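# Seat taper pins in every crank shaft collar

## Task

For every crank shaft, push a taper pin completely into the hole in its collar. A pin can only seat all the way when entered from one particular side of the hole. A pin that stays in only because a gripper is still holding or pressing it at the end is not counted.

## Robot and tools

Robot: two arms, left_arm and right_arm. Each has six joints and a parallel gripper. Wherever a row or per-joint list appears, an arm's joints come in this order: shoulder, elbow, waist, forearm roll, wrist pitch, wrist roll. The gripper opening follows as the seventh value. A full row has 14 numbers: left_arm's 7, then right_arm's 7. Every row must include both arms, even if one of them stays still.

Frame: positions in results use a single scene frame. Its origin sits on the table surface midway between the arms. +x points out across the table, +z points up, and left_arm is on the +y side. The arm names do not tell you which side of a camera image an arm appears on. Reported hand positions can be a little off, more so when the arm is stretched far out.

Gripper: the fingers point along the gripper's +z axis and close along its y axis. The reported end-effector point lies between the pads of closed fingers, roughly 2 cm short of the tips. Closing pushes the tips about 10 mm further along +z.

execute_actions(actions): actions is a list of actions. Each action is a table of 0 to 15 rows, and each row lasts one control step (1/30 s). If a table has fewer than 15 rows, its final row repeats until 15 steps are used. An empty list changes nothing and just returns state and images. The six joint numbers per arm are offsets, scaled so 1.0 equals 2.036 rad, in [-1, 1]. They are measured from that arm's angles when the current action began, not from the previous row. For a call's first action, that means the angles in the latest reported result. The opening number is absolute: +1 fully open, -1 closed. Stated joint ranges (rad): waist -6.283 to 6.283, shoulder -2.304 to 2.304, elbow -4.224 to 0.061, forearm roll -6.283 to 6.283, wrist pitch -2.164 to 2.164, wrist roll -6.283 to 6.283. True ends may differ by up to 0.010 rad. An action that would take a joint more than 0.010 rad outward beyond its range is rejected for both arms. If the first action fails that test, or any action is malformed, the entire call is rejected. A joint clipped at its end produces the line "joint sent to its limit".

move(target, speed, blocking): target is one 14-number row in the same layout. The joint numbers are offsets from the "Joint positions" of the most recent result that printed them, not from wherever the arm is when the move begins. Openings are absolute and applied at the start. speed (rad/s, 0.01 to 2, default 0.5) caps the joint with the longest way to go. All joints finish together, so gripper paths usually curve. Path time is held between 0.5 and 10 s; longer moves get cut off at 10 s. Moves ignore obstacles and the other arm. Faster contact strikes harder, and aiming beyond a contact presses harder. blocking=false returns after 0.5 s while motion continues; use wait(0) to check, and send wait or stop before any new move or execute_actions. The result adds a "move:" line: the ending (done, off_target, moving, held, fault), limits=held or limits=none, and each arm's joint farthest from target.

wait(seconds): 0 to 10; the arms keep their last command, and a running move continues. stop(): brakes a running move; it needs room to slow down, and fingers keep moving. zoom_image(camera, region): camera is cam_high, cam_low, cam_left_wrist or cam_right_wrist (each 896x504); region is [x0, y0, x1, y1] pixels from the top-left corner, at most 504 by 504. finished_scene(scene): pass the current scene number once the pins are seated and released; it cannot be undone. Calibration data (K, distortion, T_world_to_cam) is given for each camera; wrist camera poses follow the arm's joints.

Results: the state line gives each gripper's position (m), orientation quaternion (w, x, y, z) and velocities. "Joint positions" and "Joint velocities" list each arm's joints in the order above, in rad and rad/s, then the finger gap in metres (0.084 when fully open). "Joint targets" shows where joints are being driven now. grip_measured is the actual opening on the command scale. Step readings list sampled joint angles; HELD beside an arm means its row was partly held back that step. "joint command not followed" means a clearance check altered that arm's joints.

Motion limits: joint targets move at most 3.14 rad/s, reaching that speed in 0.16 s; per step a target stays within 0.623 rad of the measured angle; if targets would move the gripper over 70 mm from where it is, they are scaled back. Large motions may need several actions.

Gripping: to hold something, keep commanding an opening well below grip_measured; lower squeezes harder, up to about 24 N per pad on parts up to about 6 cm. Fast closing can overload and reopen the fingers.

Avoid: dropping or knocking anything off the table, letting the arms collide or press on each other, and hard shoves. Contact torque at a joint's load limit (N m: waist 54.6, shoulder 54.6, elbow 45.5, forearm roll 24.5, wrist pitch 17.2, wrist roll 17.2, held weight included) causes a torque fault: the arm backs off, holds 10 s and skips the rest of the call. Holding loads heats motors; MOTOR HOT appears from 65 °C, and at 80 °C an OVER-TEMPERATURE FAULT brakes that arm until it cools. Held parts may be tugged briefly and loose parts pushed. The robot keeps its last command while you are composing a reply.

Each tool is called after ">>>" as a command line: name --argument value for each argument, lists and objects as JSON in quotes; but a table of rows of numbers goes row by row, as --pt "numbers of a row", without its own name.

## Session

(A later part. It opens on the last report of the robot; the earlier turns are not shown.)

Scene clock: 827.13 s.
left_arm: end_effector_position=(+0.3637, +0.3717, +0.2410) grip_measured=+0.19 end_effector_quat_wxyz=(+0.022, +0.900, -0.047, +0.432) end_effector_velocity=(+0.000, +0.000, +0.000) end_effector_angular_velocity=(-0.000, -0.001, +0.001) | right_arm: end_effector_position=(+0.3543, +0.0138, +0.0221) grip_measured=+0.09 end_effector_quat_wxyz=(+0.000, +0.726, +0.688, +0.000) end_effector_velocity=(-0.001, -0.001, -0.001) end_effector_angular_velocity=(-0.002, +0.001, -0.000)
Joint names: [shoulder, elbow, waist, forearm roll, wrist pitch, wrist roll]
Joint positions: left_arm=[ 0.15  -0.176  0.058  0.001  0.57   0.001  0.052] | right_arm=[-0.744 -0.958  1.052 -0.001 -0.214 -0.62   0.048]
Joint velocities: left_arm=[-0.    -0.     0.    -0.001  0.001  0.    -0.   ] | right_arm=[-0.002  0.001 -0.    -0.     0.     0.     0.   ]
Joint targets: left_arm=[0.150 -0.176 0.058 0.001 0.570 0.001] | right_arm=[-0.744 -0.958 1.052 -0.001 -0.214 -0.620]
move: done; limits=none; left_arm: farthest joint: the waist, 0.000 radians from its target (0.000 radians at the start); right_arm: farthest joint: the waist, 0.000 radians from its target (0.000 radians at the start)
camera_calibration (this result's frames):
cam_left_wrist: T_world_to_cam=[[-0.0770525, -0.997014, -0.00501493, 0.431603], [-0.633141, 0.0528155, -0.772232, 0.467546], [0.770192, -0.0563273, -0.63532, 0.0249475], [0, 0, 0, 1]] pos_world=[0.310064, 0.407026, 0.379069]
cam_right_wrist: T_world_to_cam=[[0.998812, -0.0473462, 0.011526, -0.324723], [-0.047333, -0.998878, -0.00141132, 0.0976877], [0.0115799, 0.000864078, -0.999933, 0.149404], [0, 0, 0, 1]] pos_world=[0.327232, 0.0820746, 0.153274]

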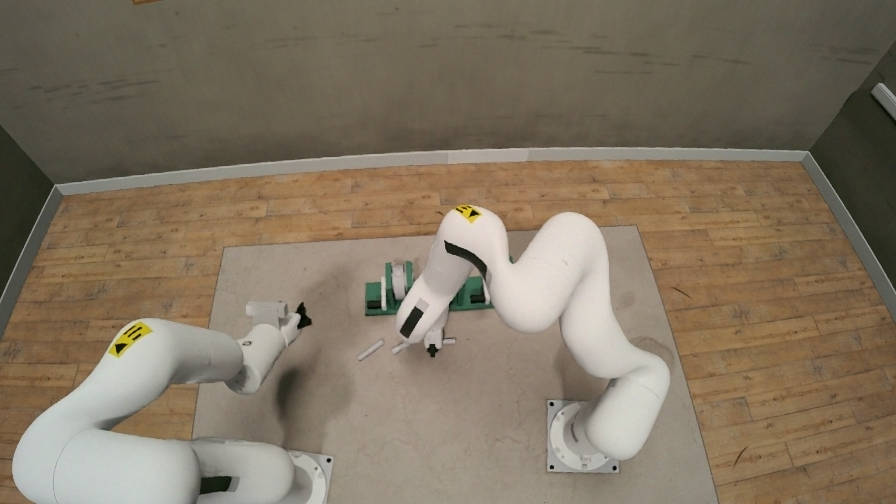

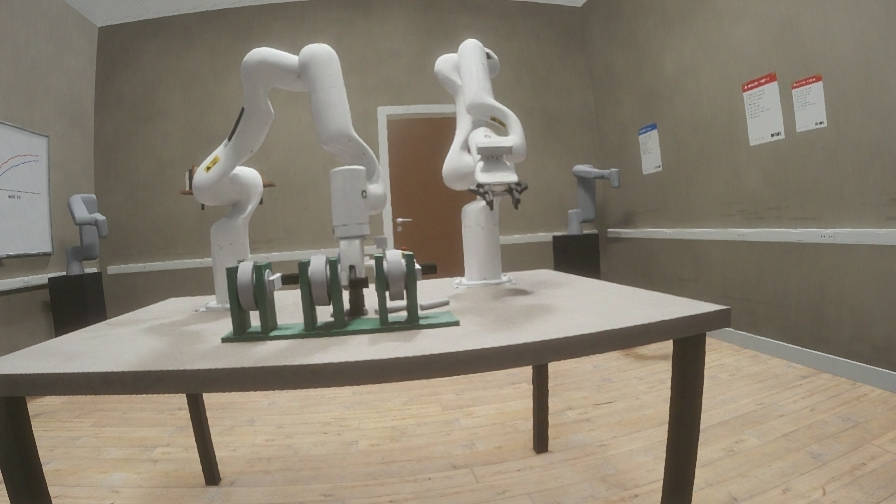

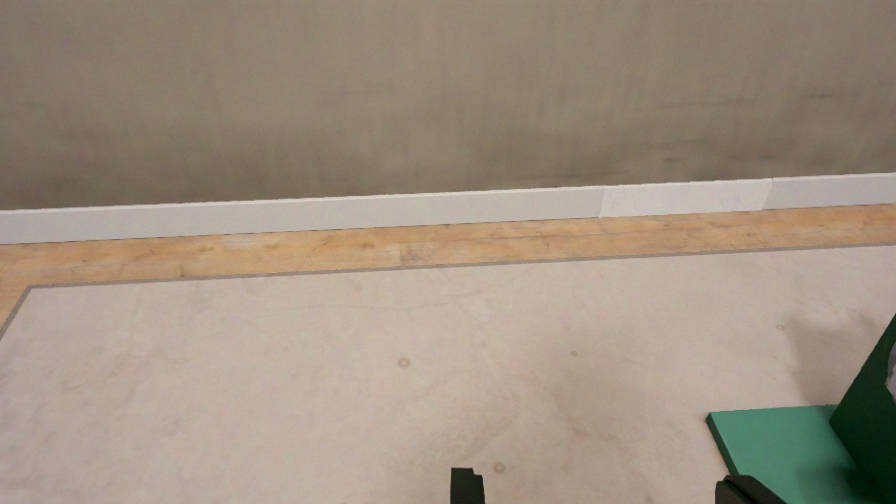

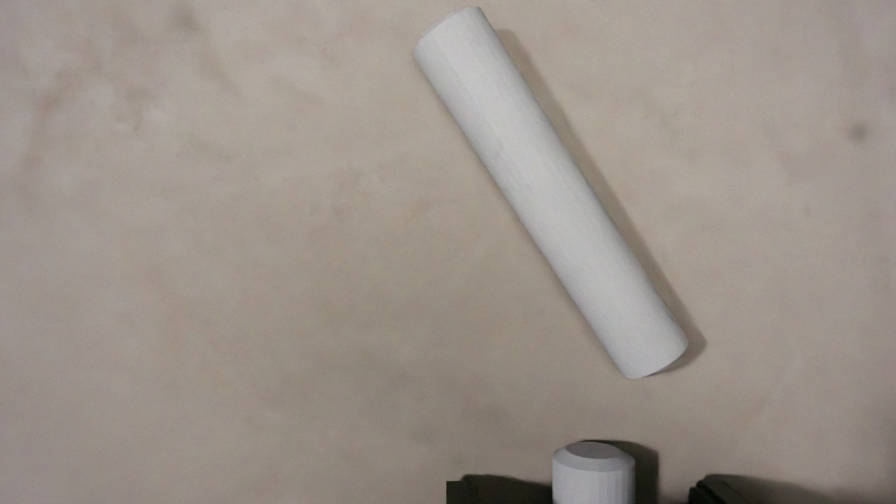

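>>> execute_actions --actions '[[[0,0,0,0,0,0,0.2,0,0,0,0,0,0,-0.4]],[[0,0,0,0,0,0,0.2,0,0,0,0,0,0,-0.65]],[[0,0,0,0,0,0,0.2,0,0,0,0,0,0,-1]]]'

>>> move --target '[0,0,0,0,0,0,0.2,0.293,0.15,0,0,0,0.3045,-1]' --speed 0.4

>>> move --target '[0,0,0,0,0,0,0.2,0,0.1643,-0.2588,0,0.55,0,-1]' --speed 0.6

>>> move --target '[-0.2117,-0.2304,-0.3585,0,-0.01,0,0.2,-0.2218,0,0,0,0.4647,0,-1]' --speed 0.5

Scene clock: 842.53 s.
left_arm: end_effector_position=(+0.3637, +0.3717, +0.2410) grip_measured=+0.19 end_effector_quat_wxyz=(+0.022, +0.900, -0.047, +0.432) end_effector_velocity=(+0.000, -0.000, +0.000) end_effector_angular_velocity=(-0.000, -0.001, +0.001) | right_arm: end_effector_position=(+0.3543, +0.0138, +0.0221) grip_measured=-0.62 end_effector_quat_wxyz=(+0.000, +0.726, +0.688, +0.000) end_effector_velocity=(+0.000, +0.000, +0.000) end_effector_angular_velocity=(+0.001, -0.000, -0.001)
Joint names: [shoulder, elbow, waist, forearm roll, wrist pitch, wrist roll]
Joint positions: left_arm=[ 0.15  -0.176  0.058  0.001  0.57   0.001  0.052] | right_arm=[-0.744 -0.958  1.052 -0.001 -0.214 -0.619  0.017]
Joint velocities: left_arm=[ 0.001  0.    -0.    -0.001  0.     0.     0.   ] | right_arm=[ 0.001 -0.    -0.     0.    -0.     0.001 -0.   ]
Joint targets: left_arm=[0.150 -0.176 0.058 0.001 0.570 0.001] | right_arm=[-0.744 -0.958 1.052 -0.001 -0.214 -0.619]
Step readings (joint positions; steps 1 to 15: 1st action; 16 to 30: 2nd action; 31 to 45: 3rd action):
0: left_arm=[0.150 -0.176 0.058 0.001 0.570 0.001] | right_arm=[-0.744 -0.958 1.052 -0.001 -0.214 -0.620]
1: left_arm=[0.150 -0.176 0.058 0.001 0.570 0.001] | right_arm=[-0.744 -0.958 1.052 -0.001 -0.214 -0.620]
2: left_arm=[0.150 -0.176 0.058 0.001 0.570 0.001] | right_arm=[-0.744 -0.958 1.052 -0.001 -0.214 -0.620]
4: left_arm=[0.150 -0.176 0.058 0.001 0.570 0.001] | right_arm=[-0.744 -0.958 1.052 -0.001 -0.214 -0.620]
8: left_arm=[0.150 -0.176 0.058 0.001 0.570 0.001] | right_arm=[-0.744 -0.958 1.052 -0.001 -0.214 -0.620]
15: left_arm=[0.150 -0.176 0.058 0.001 0.570 0.001] | right_arm=[-0.744 -0.958 1.052 -0.001 -0.214 -0.620]
16: left_arm=[0.150 -0.176 0.058 0.001 0.570 0.001] | right_arm=[-0.744 -0.958 1.052 -0.001 -0.214 -0.620]
17: left_arm=[0.150 -0.176 0.058 0.001 0.570 0.001] | right_arm=[-0.744 -0.958 1.052 -0.001 -0.214 -0.620]
19: left_arm=[0.150 -0.176 0.058 0.001 0.570 0.001] | right_arm=[-0.744 -0.958 1.052 -0.001 -0.214 -0.619]
23: left_arm=[0.150 -0.176 0.058 0.001 0.570 0.001] | right_arm=[-0.744 -0.958 1.052 -0.001 -0.214 -0.619]
30: left_arm=[0.150 -0.176 0.058 0.001 0.570 0.001] | right_arm=[-0.744 -0.958 1.052 -0.001 -0.214 -0.619]
31: left_arm=[0.150 -0.176 0.058 0.001 0.570 0.001] | right_arm=[-0.744 -0.958 1.052 -0.001 -0.214 -0.619]
32: left_arm=[0.150 -0.176 0.058 0.001 0.570 0.001] | right_arm=[-0.744 -0.958 1.052 -0.001 -0.214 -0.619]
34: left_arm=[0.150 -0.176 0.058 0.001 0.570 0.001] | right_arm=[-0.744 -0.958 1.052 -0.001 -0.214 -0.619]
38: left_arm=[0.150 -0.176 0.058 0.001 0.570 0.001] | right_arm=[-0.744 -0.958 1.052 -0.001 -0.214 -0.619]
45: Joint positions above
camera_calibration (this result's frames):
cam_left_wrist: T_world_to_cam=[[-0.0770524, -0.997014, -0.00501486, 0.431603], [-0.633141, 0.0528154, -0.772232, 0.467546], [0.770192, -0.0563273, -0.63532, 0.0249475], [0, 0, 0, 1]] pos_world=[0.310064, 0.407026, 0.379069]
cam_right_wrist: T_world_to_cam=[[0.998811, -0.0473527, 0.0115523, -0.324735], [-0.0473391, -0.998878, -0.00144808, 0.097707], [0.0116079, 0.000899487, -0.999932, 0.149405], [0, 0, 0, 1]] pos_world=[0.32724, 0.0820859, 0.153288]

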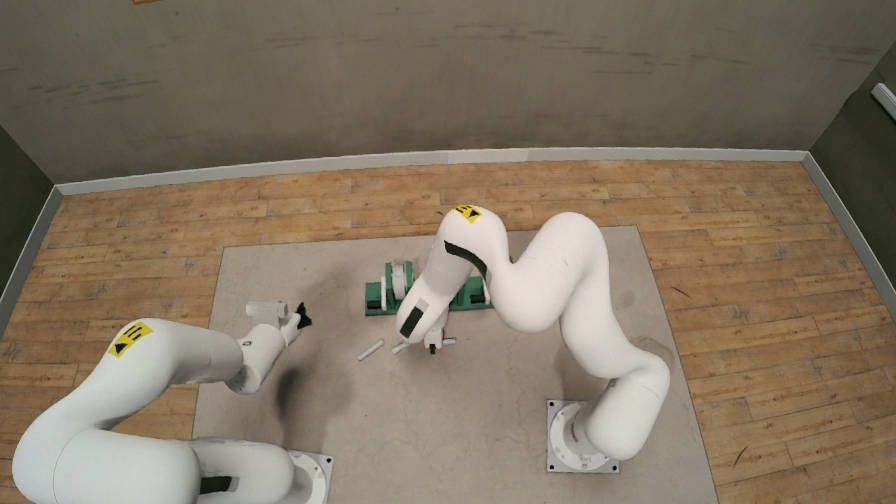

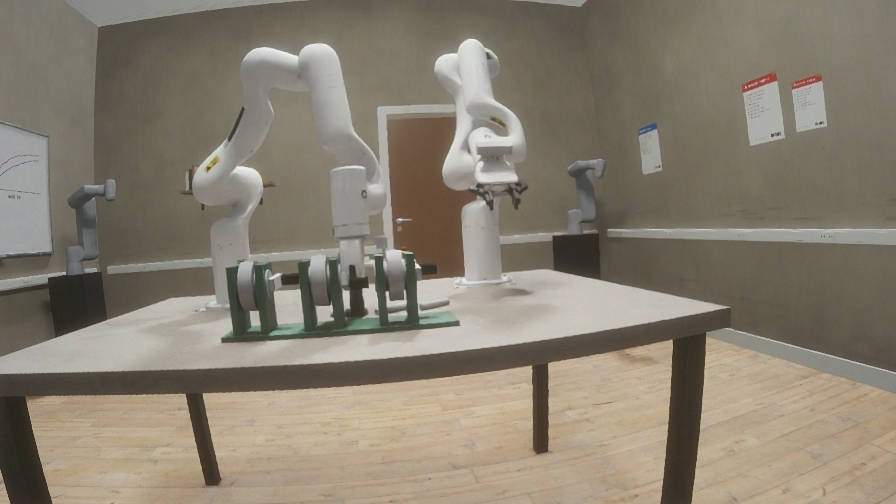

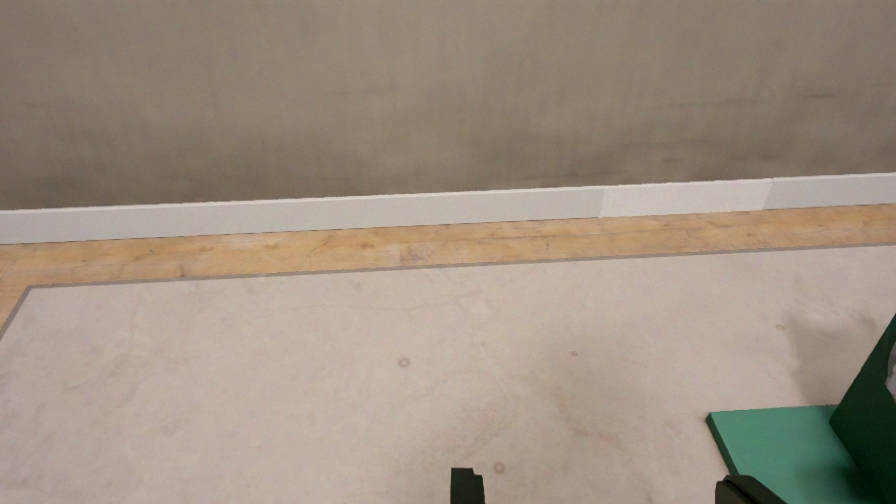

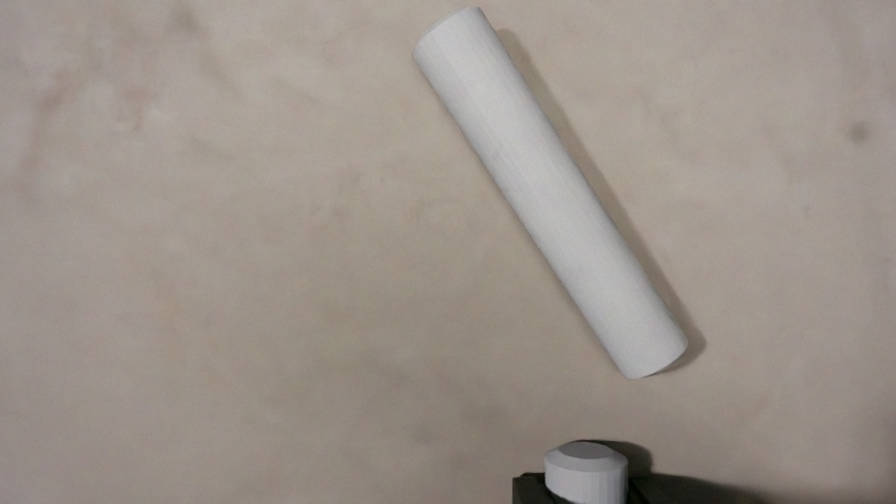

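Scene clock: 844.50 s.
left_arm: end_effector_position=(+0.3637, +0.3717, +0.2410) grip_measured=+0.19 end_effector_quat_wxyz=(+0.022, +0.900, -0.047, +0.432) end_effector_velocity=(+0.000, -0.000, -0.000) end_effector_angular_velocity=(+0.000, -0.000, -0.001) | right_arm: end_effector_position=(+0.3316, -0.0145, +0.2153) grip_measured=-0.62 end_effector_quat_wxyz=(-0.063, +0.892, +0.429, +0.131) end_effector_velocity=(-0.000, -0.000, +0.001) end_effector_angular_velocity=(+0.001, -0.001, +0.000)
Joint names: [shoulder, elbow, waist, forearm roll, wrist pitch, wrist roll]
Joint positions: left_arm=[ 0.15  -0.176  0.058  0.001  0.57   0.001  0.052] | right_arm=[-0.148 -0.653  1.052 -0.001 -0.214  0.     0.017]
Joint velocities: left_arm=[-0.001 -0.    -0.     0.001  0.001 -0.    -0.   ] | right_arm=[ 0.003  0.001  0.    -0.    -0.001  0.     0.   ]
Joint targets: left_arm=[0.150 -0.176 0.058 0.001 0.570 0.001] | right_arm=[-0.148 -0.653 1.052 -0.001 -0.214 0.000]
move: done; limits=none; left_arm: farthest joint: the waist, 0.000 radians from its target (0.000 radians at the start); right_arm: farthest joint: the shoulder, 0.001 radians from its target (0.597 radians at the start)
camera_calibration (this result's frames):
cam_left_wrist: T_world_to_cam=[[-0.0770525, -0.997014, -0.0050149, 0.431603], [-0.633141, 0.0528155, -0.772232, 0.467546], [0.770192, -0.0563273, -0.63532, 0.0249475], [0, 0, 0, 1]] pos_world=[0.310064, 0.407026, 0.379069]
cam_right_wrist: T_world_to_cam=[[0.783303, -0.6215, 0.0132296, -0.242887], [-0.592181, -0.752487, -0.288244, 0.314588], [0.189099, 0.217948, -0.957466, 0.278036], [0, 0, 0, 1]] pos_world=[0.323971, 0.0251713, 0.360101]

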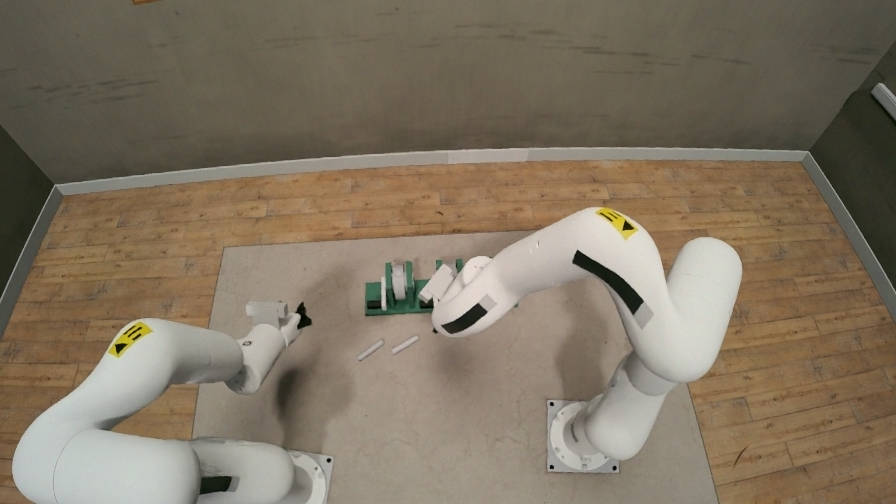

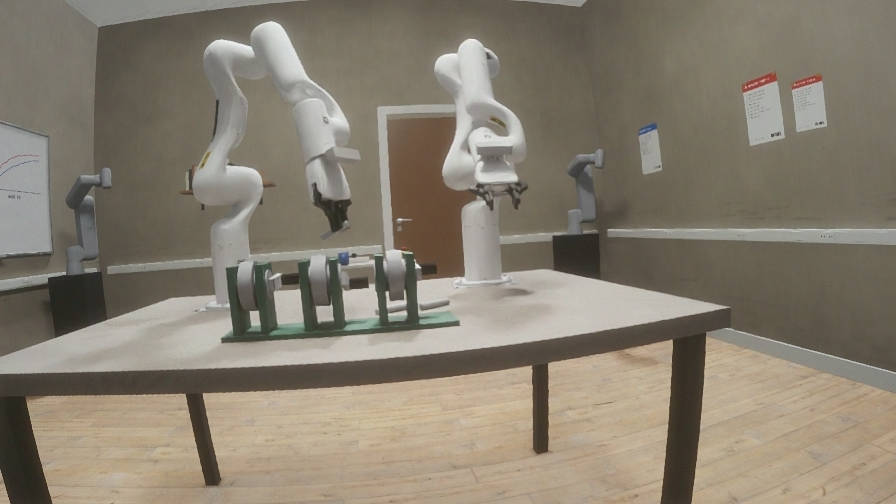

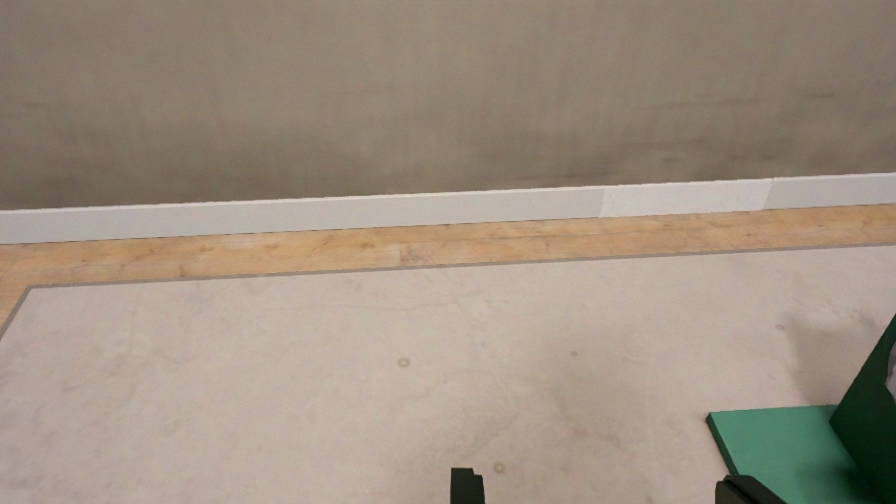

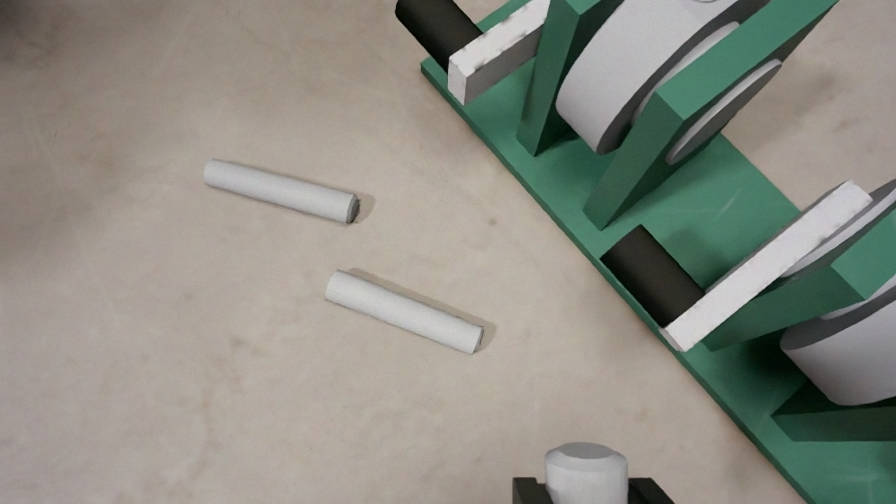

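Scene clock: 846.83 s.
left_arm: end_effector_position=(+0.3637, +0.3717, +0.2410) grip_measured=+0.19 end_effector_quat_wxyz=(+0.022, +0.900, -0.047, +0.432) end_effector_velocity=(-0.000, -0.001, -0.000) end_effector_angular_velocity=(-0.000, +0.001, -0.002) | right_arm: end_effector_position=(+0.5005, -0.1996, +0.2394) grip_measured=-0.62 end_effector_quat_wxyz=(-0.094, +0.844, +0.158, +0.504) end_effector_velocity=(-0.001, -0.000, -0.001) end_effector_angular_velocity=(-0.002, +0.002, +0.000)
Joint names: [shoulder, elbow, waist, forearm roll, wrist pitch, wrist roll]
Joint positions: left_arm=[ 0.15  -0.176  0.058  0.001  0.57   0.001  0.052] | right_arm=[-0.148 -0.319  0.525 -0.001  0.906  0.     0.017]
Joint velocities: left_arm=[-0.    -0.    -0.002 -0.001 -0.     0.     0.   ] | right_arm=[-0.001  0.001 -0.001 -0.    -0.    -0.001 -0.   ]
Joint targets: left_arm=[0.150 -0.176 0.058 0.001 0.570 0.001] | right_arm=[-0.148 -0.319 0.525 -0.001 0.906 0.000]
move: done; limits=none; left_arm: farthest joint: the waist, 0.000 radians from its target (0.000 radians at the start); right_arm: farthest joint: the waist, 0.000 radians from its target (0.527 radians at the start)
camera_calibration (this result's frames):
cam_left_wrist: T_world_to_cam=[[-0.0770524, -0.997014, -0.00501484, 0.431603], [-0.633141, 0.0528154, -0.772232, 0.467546], [0.770192, -0.0563273, -0.63532, 0.0249475], [0, 0, 0, 1]] pos_world=[0.310064, 0.407026, 0.379069]
cam_right_wrist: T_world_to_cam=[[0.355665, -0.934541, 0.0116791, -0.338556], [-0.438779, -0.177997, -0.88079, 0.462017], [0.825212, 0.308142, -0.473364, -0.106712], [0, 0, 0, 1]] pos_world=[0.411196, -0.201274, 0.36038]

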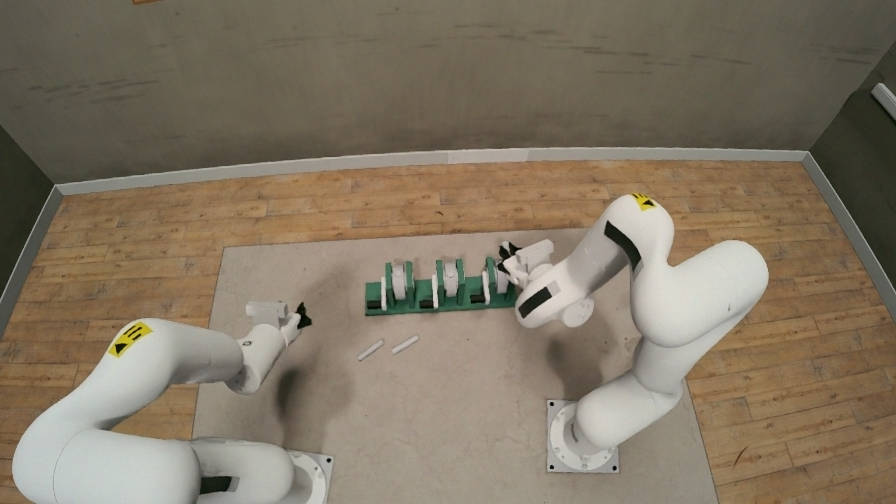

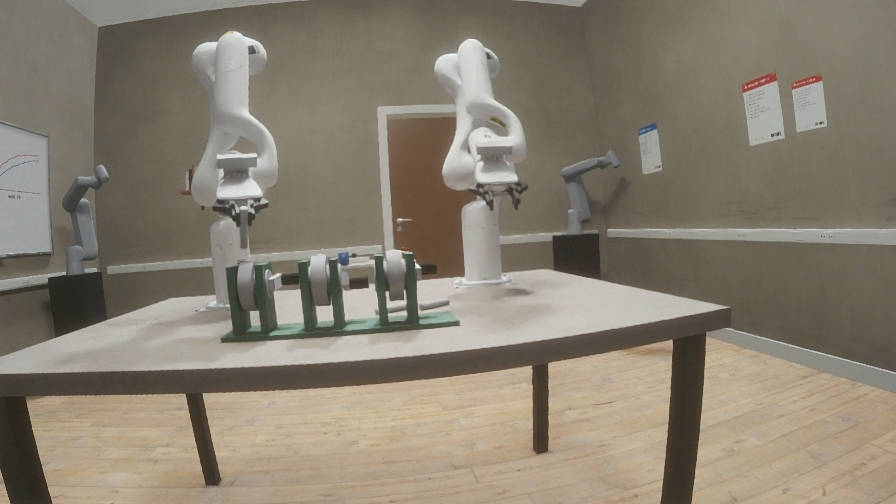

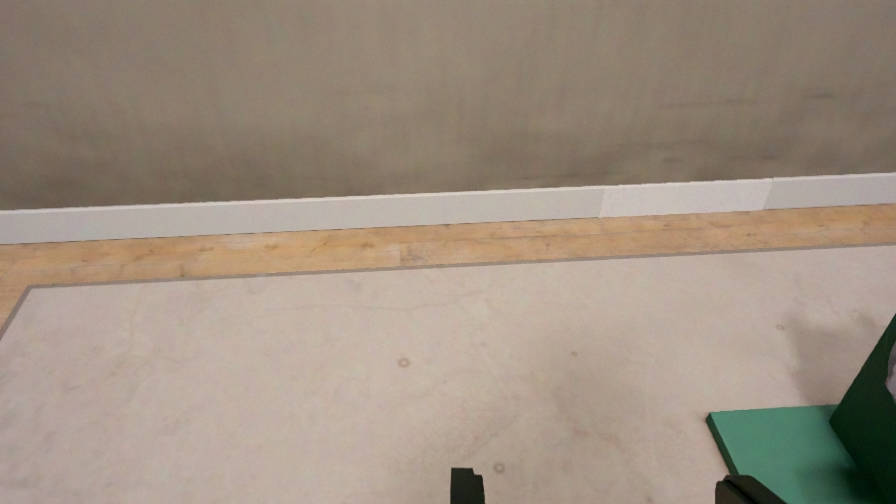

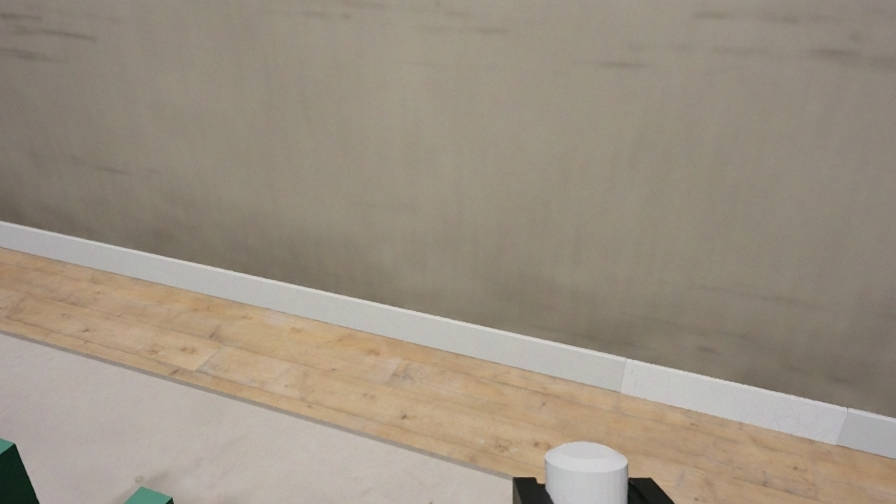

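Scene clock: 849.17 s.
left_arm: end_effector_position=(+0.3543, -0.0248, +0.2443) grip_measured=+0.19 end_effector_quat_wxyz=(+0.178, +0.821, -0.364, +0.403) end_effector_velocity=(-0.001, -0.001, -0.000) end_effector_angular_velocity=(-0.000, -0.000, -0.003) | right_arm: end_effector_position=(+0.4983, -0.2003, +0.2352) grip_measured=-0.62 end_effector_quat_wxyz=(-0.130, +0.695, +0.130, +0.695) end_effector_velocity=(+0.000, -0.001, -0.001) end_effector_angular_velocity=(+0.000, +0.001, -0.001)
Joint names: [shoulder, elbow, waist, forearm roll, wrist pitch, wrist roll]
Joint positions: left_arm=[-0.281 -0.645 -0.672  0.001  0.55   0.001  0.052] | right_arm=[-0.599 -0.319  0.525 -0.001  1.852  0.     0.017]
Joint velocities: left_arm=[-0.002 -0.001 -0.002  0.     0.001  0.    -0.   ] | right_arm=[-0.002 -0.    -0.001  0.     0.002  0.001  0.   ]
Joint targets: left_arm=[-0.281 -0.645 -0.672 0.001 0.550 0.001] | right_arm=[-0.600 -0.319 0.525 -0.001 1.852 0.000]
move: done; limits=none; left_arm: farthest joint: the waist, 0.000 radians from its target (0.730 radians at the start); right_arm: farthest joint: the waist, 0.000 radians from its target (0.000 radians at the start)
camera_calibration (this result's frames):
cam_left_wrist: T_world_to_cam=[[-0.721802, -0.692085, -0.00457127, 0.271484], [-0.427596, 0.45113, -0.783354, 0.424831], [0.54421, -0.563472, -0.621559, 0.0760852], [0, 0, 0, 1]] pos_world=[0.336207, 0.0391075, 0.381326]
cam_right_wrist: T_world_to_cam=[[0.351291, -0.936242, 0.00671491, -0.335456], [0.00375989, -0.00576126, -0.999976, 0.299272], [0.936259, 0.351308, 0.00149629, -0.265082], [0, 0, 0, 1]] pos_world=[0.364903, -0.219219, 0.301914]

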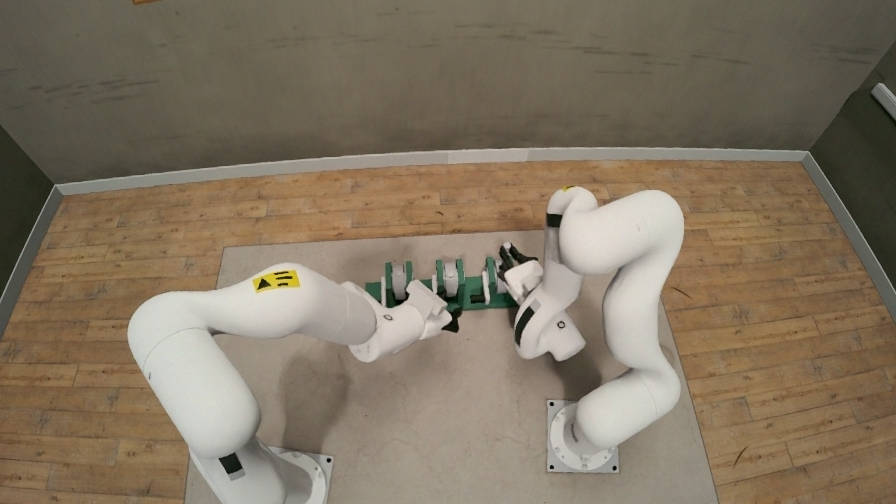

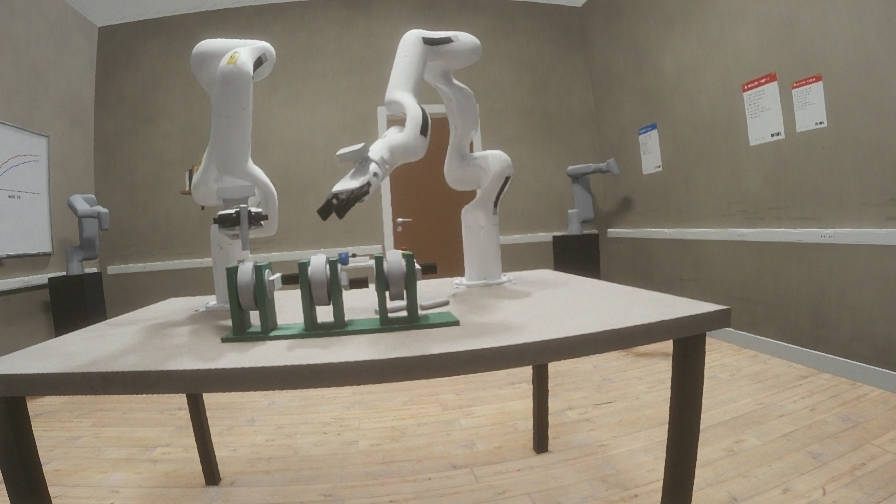

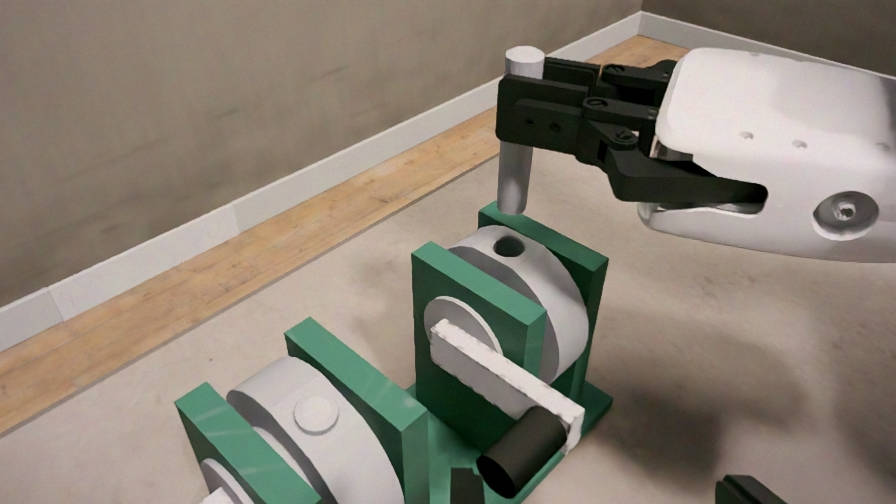

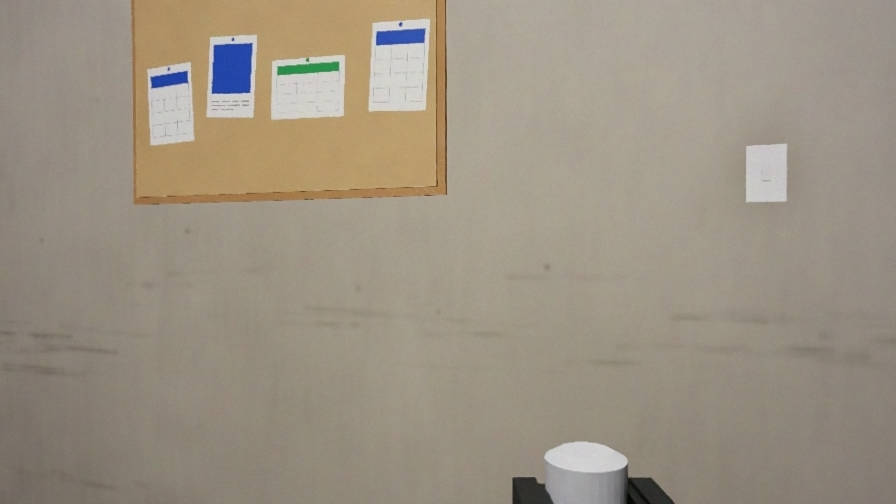

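>>> move --target '[0,0,0,0,0,0,0.2,-0.045,-0.014,0,0,0.031,0,-1]' --speed 0.1

>>> zoom_image --camera "cam_left_wrist" --region '[460,190,560,290]'

>>> zoom_image --camera "cam_low" --region '[220,235,270,285]'

Scene clock: 864.00 s.
left_arm: end_effector_position=(+0.3543, -0.0248, +0.2443) grip_measured=+0.19 end_effector_quat_wxyz=(+0.178, +0.821, -0.364, +0.403) end_effector_velocity=(-0.000, +0.000, -0.001) end_effector_angular_velocity=(+0.001, +0.001, -0.001) | right_arm: end_effector_position=(+0.4984, -0.2003, +0.2130) grip_measured=-0.62 end_effector_quat_wxyz=(-0.130, +0.695, +0.130, +0.695) end_effector_velocity=(-0.000, +0.000, +0.000) end_effector_angular_velocity=(+0.001, -0.001, +0.000)
Joint names: [shoulder, elbow, waist, forearm roll, wrist pitch, wrist roll]
Joint positions: left_arm=[-0.281 -0.645 -0.672  0.001  0.55   0.001  0.052] | right_arm=[-0.691 -0.347  0.525 -0.001  1.915  0.     0.017]
Joint velocities: left_arm=[-0.001  0.     0.     0.001 -0.001 -0.     0.   ] | right_arm=[-0.     0.     0.001  0.     0.002  0.    -0.   ]
Joint targets: left_arm=[-0.281 -0.645 -0.672 0.001 0.550 0.001] | right_arm=[-0.691 -0.347 0.525 -0.001 1.915 0.000]
move: done; limits=none; left_arm: farthest joint: the waist, 0.000 radians from its target (0.000 radians at the start); right_arm: farthest joint: the waist, 0.000 radians from its target (0.000 radians at the start)
camera_calibration (this result's frames):
cam_left_wrist: T_world_to_cam=[[-0.721802, -0.692084, -0.00457115, 0.271484], [-0.427596, 0.45113, -0.783354, 0.424831], [0.544209, -0.563472, -0.621559, 0.0760853], [0, 0, 0, 1]] pos_world=[0.336207, 0.0391073, 0.381326]
cam_right_wrist: T_world_to_cam=[[0.35127, -0.936251, 0.00663867, -0.335287], [0.00385175, -0.0056454, -0.999977, 0.277089], [0.936266, 0.351287, 0.00162314, -0.265149], [0, 0, 0, 1]] pos_world=[0.364959, -0.219205, 0.279739]

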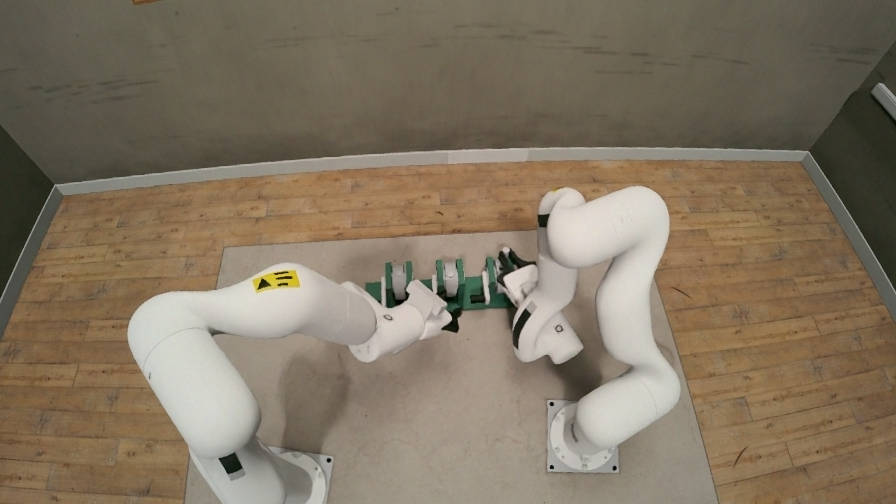

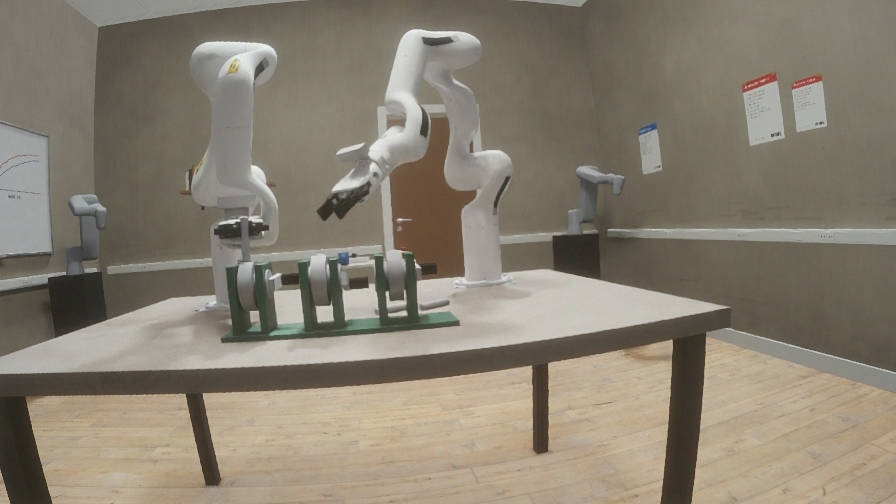

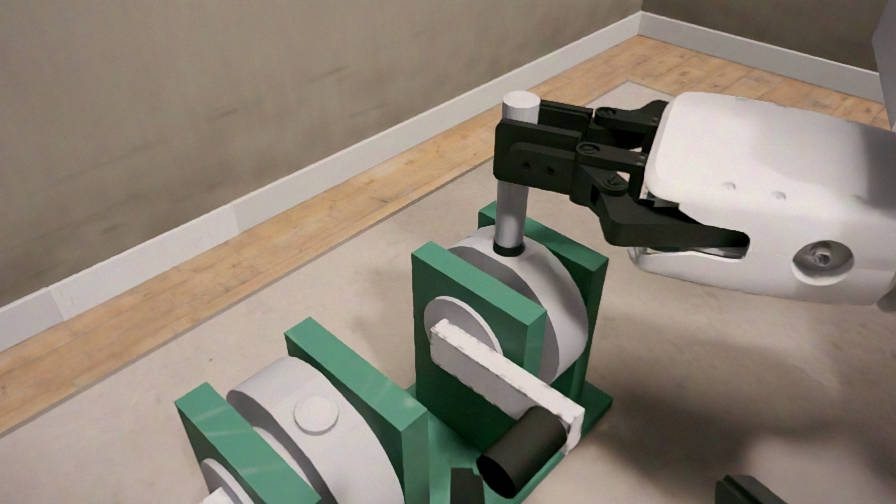

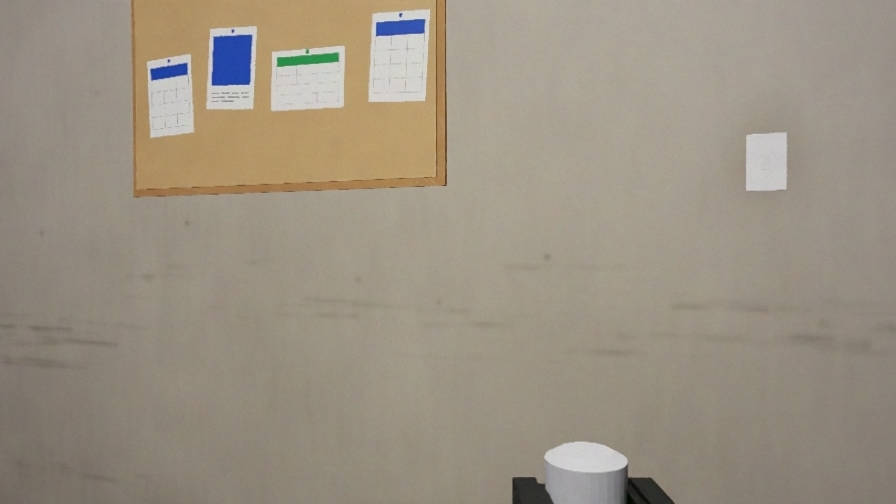

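Region (460, 190, 560, 290) of cam_left_wrist's 896x504 image, scaled by 5.040, with more detail than that image has.

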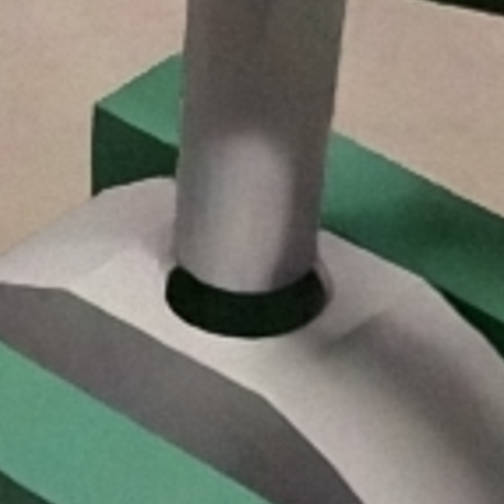

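Region (220, 235, 270, 285) of cam_low's 896x504 image, scaled by 10.080, with more detail than that image has.

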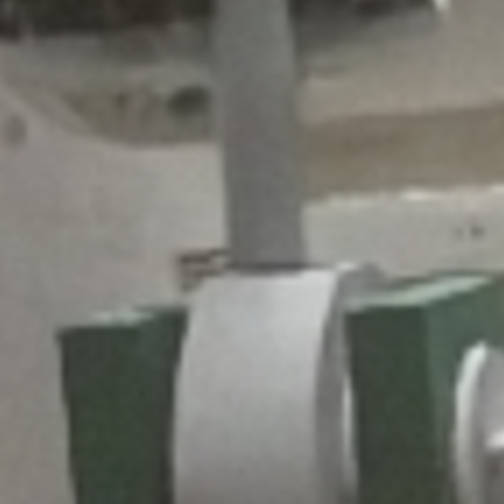

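>>> move --target '[0,0,0,0,0,0,0.2,-0.0165,-0.005,0.001,0,0.0115,0,-1]' --speed 0.025

>>> zoom_image --camera "cam_left_wrist" --region '[460,190,560,290]'

Scene clock: 875.00 s.
left_arm: end_effector_position=(+0.3543, -0.0248, +0.2443) grip_measured=+0.19 end_effector_quat_wxyz=(+0.178, +0.821, -0.364, +0.403) end_effector_velocity=(-0.001, +0.000, -0.001) end_effector_angular_velocity=(+0.003, +0.003, -0.000) | right_arm: end_effector_position=(+0.4973, -0.1997, +0.2043) grip_measured=-0.61 end_effector_quat_wxyz=(-0.131, +0.695, +0.131, +0.694) end_effector_velocity=(+0.000, -0.000, +0.000) end_effector_angular_velocity=(+0.000, -0.002, -0.001)
Joint names: [shoulder, elbow, waist, forearm roll, wrist pitch, wrist roll]
Joint positions: left_arm=[-0.281 -0.645 -0.672  0.001  0.55   0.001  0.052] | right_arm=[-0.725 -0.357  0.527 -0.001  1.937  0.     0.017]
Joint velocities: left_arm=[-0.     0.    -0.    -0.    -0.003  0.    -0.   ] | right_arm=[-0.    -0.001 -0.001 -0.     0.001 -0.     0.   ]
Joint targets: left_arm=[-0.281 -0.645 -0.672 0.001 0.550 0.001] | right_arm=[-0.724 -0.357 0.527 -0.001 1.938 0.000]
move: done; limits=none; left_arm: farthest joint: the waist, 0.000 radians from its target (0.000 radians at the start); right_arm: farthest joint: the wrist pitch, 0.001 radians from its target (0.024 radians at the start)
camera_calibration (this result's frames):
cam_left_wrist: T_world_to_cam=[[-0.721802, -0.692084, -0.00457114, 0.271484], [-0.427596, 0.45113, -0.783354, 0.424831], [0.544209, -0.563472, -0.621559, 0.0760854], [0, 0, 0, 1]] pos_world=[0.336207, 0.0391074, 0.381326]
cam_right_wrist: T_world_to_cam=[[0.353122, -0.935554, 0.00663689, -0.335044], [0.00245044, -0.00616901, -0.999978, 0.268944], [0.935574, 0.353131, 0.000114105, -0.2633], [0, 0, 0, 1]] pos_world=[0.363989, -0.218813, 0.271192]

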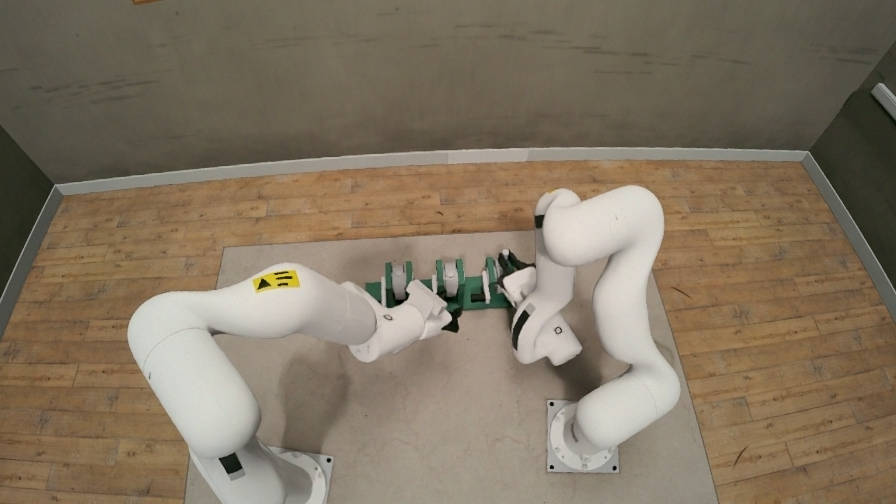

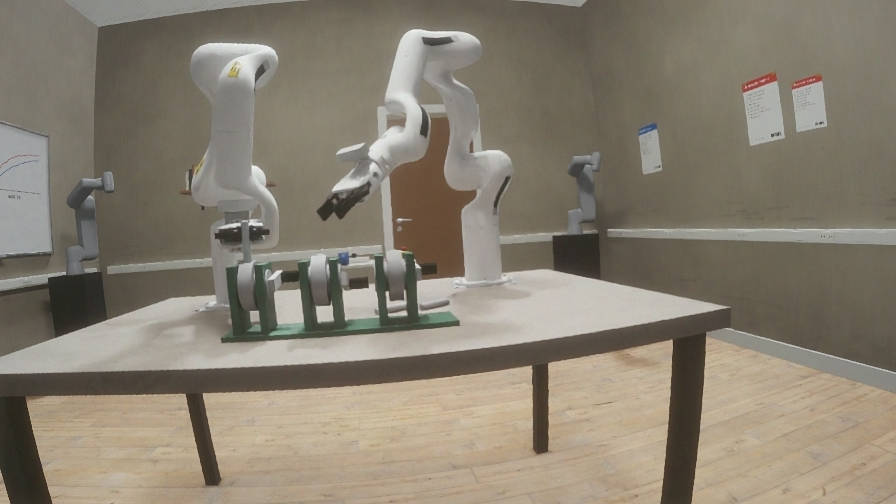

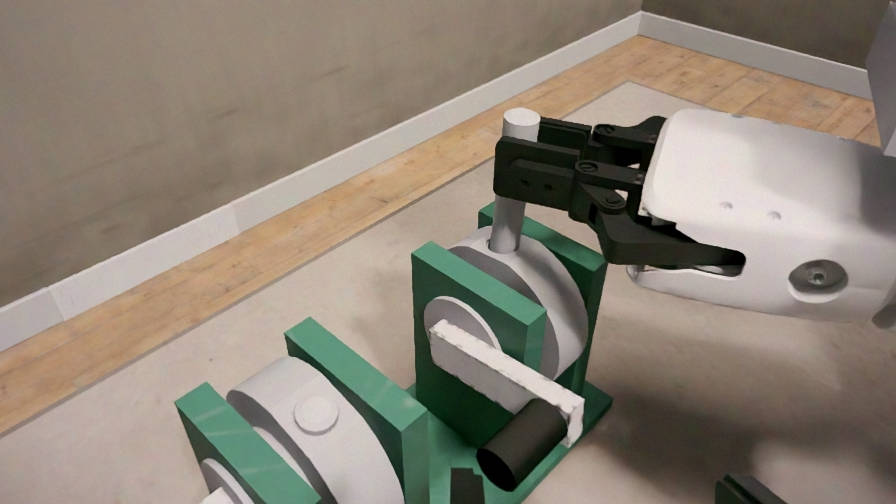

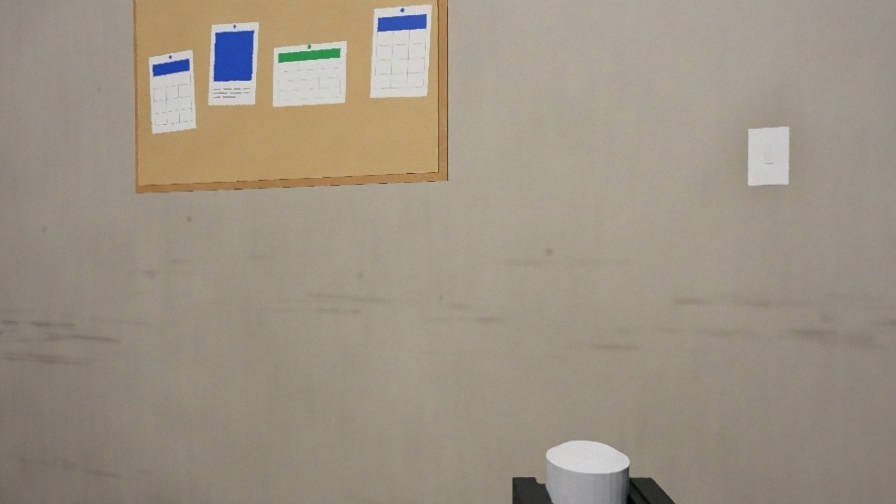

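Region (460, 190, 560, 290) of cam_left_wrist's 896x504 image, scaled by 5.040, with more detail than that image has.

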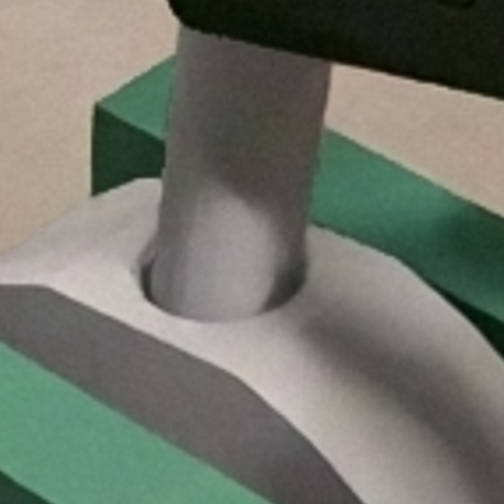

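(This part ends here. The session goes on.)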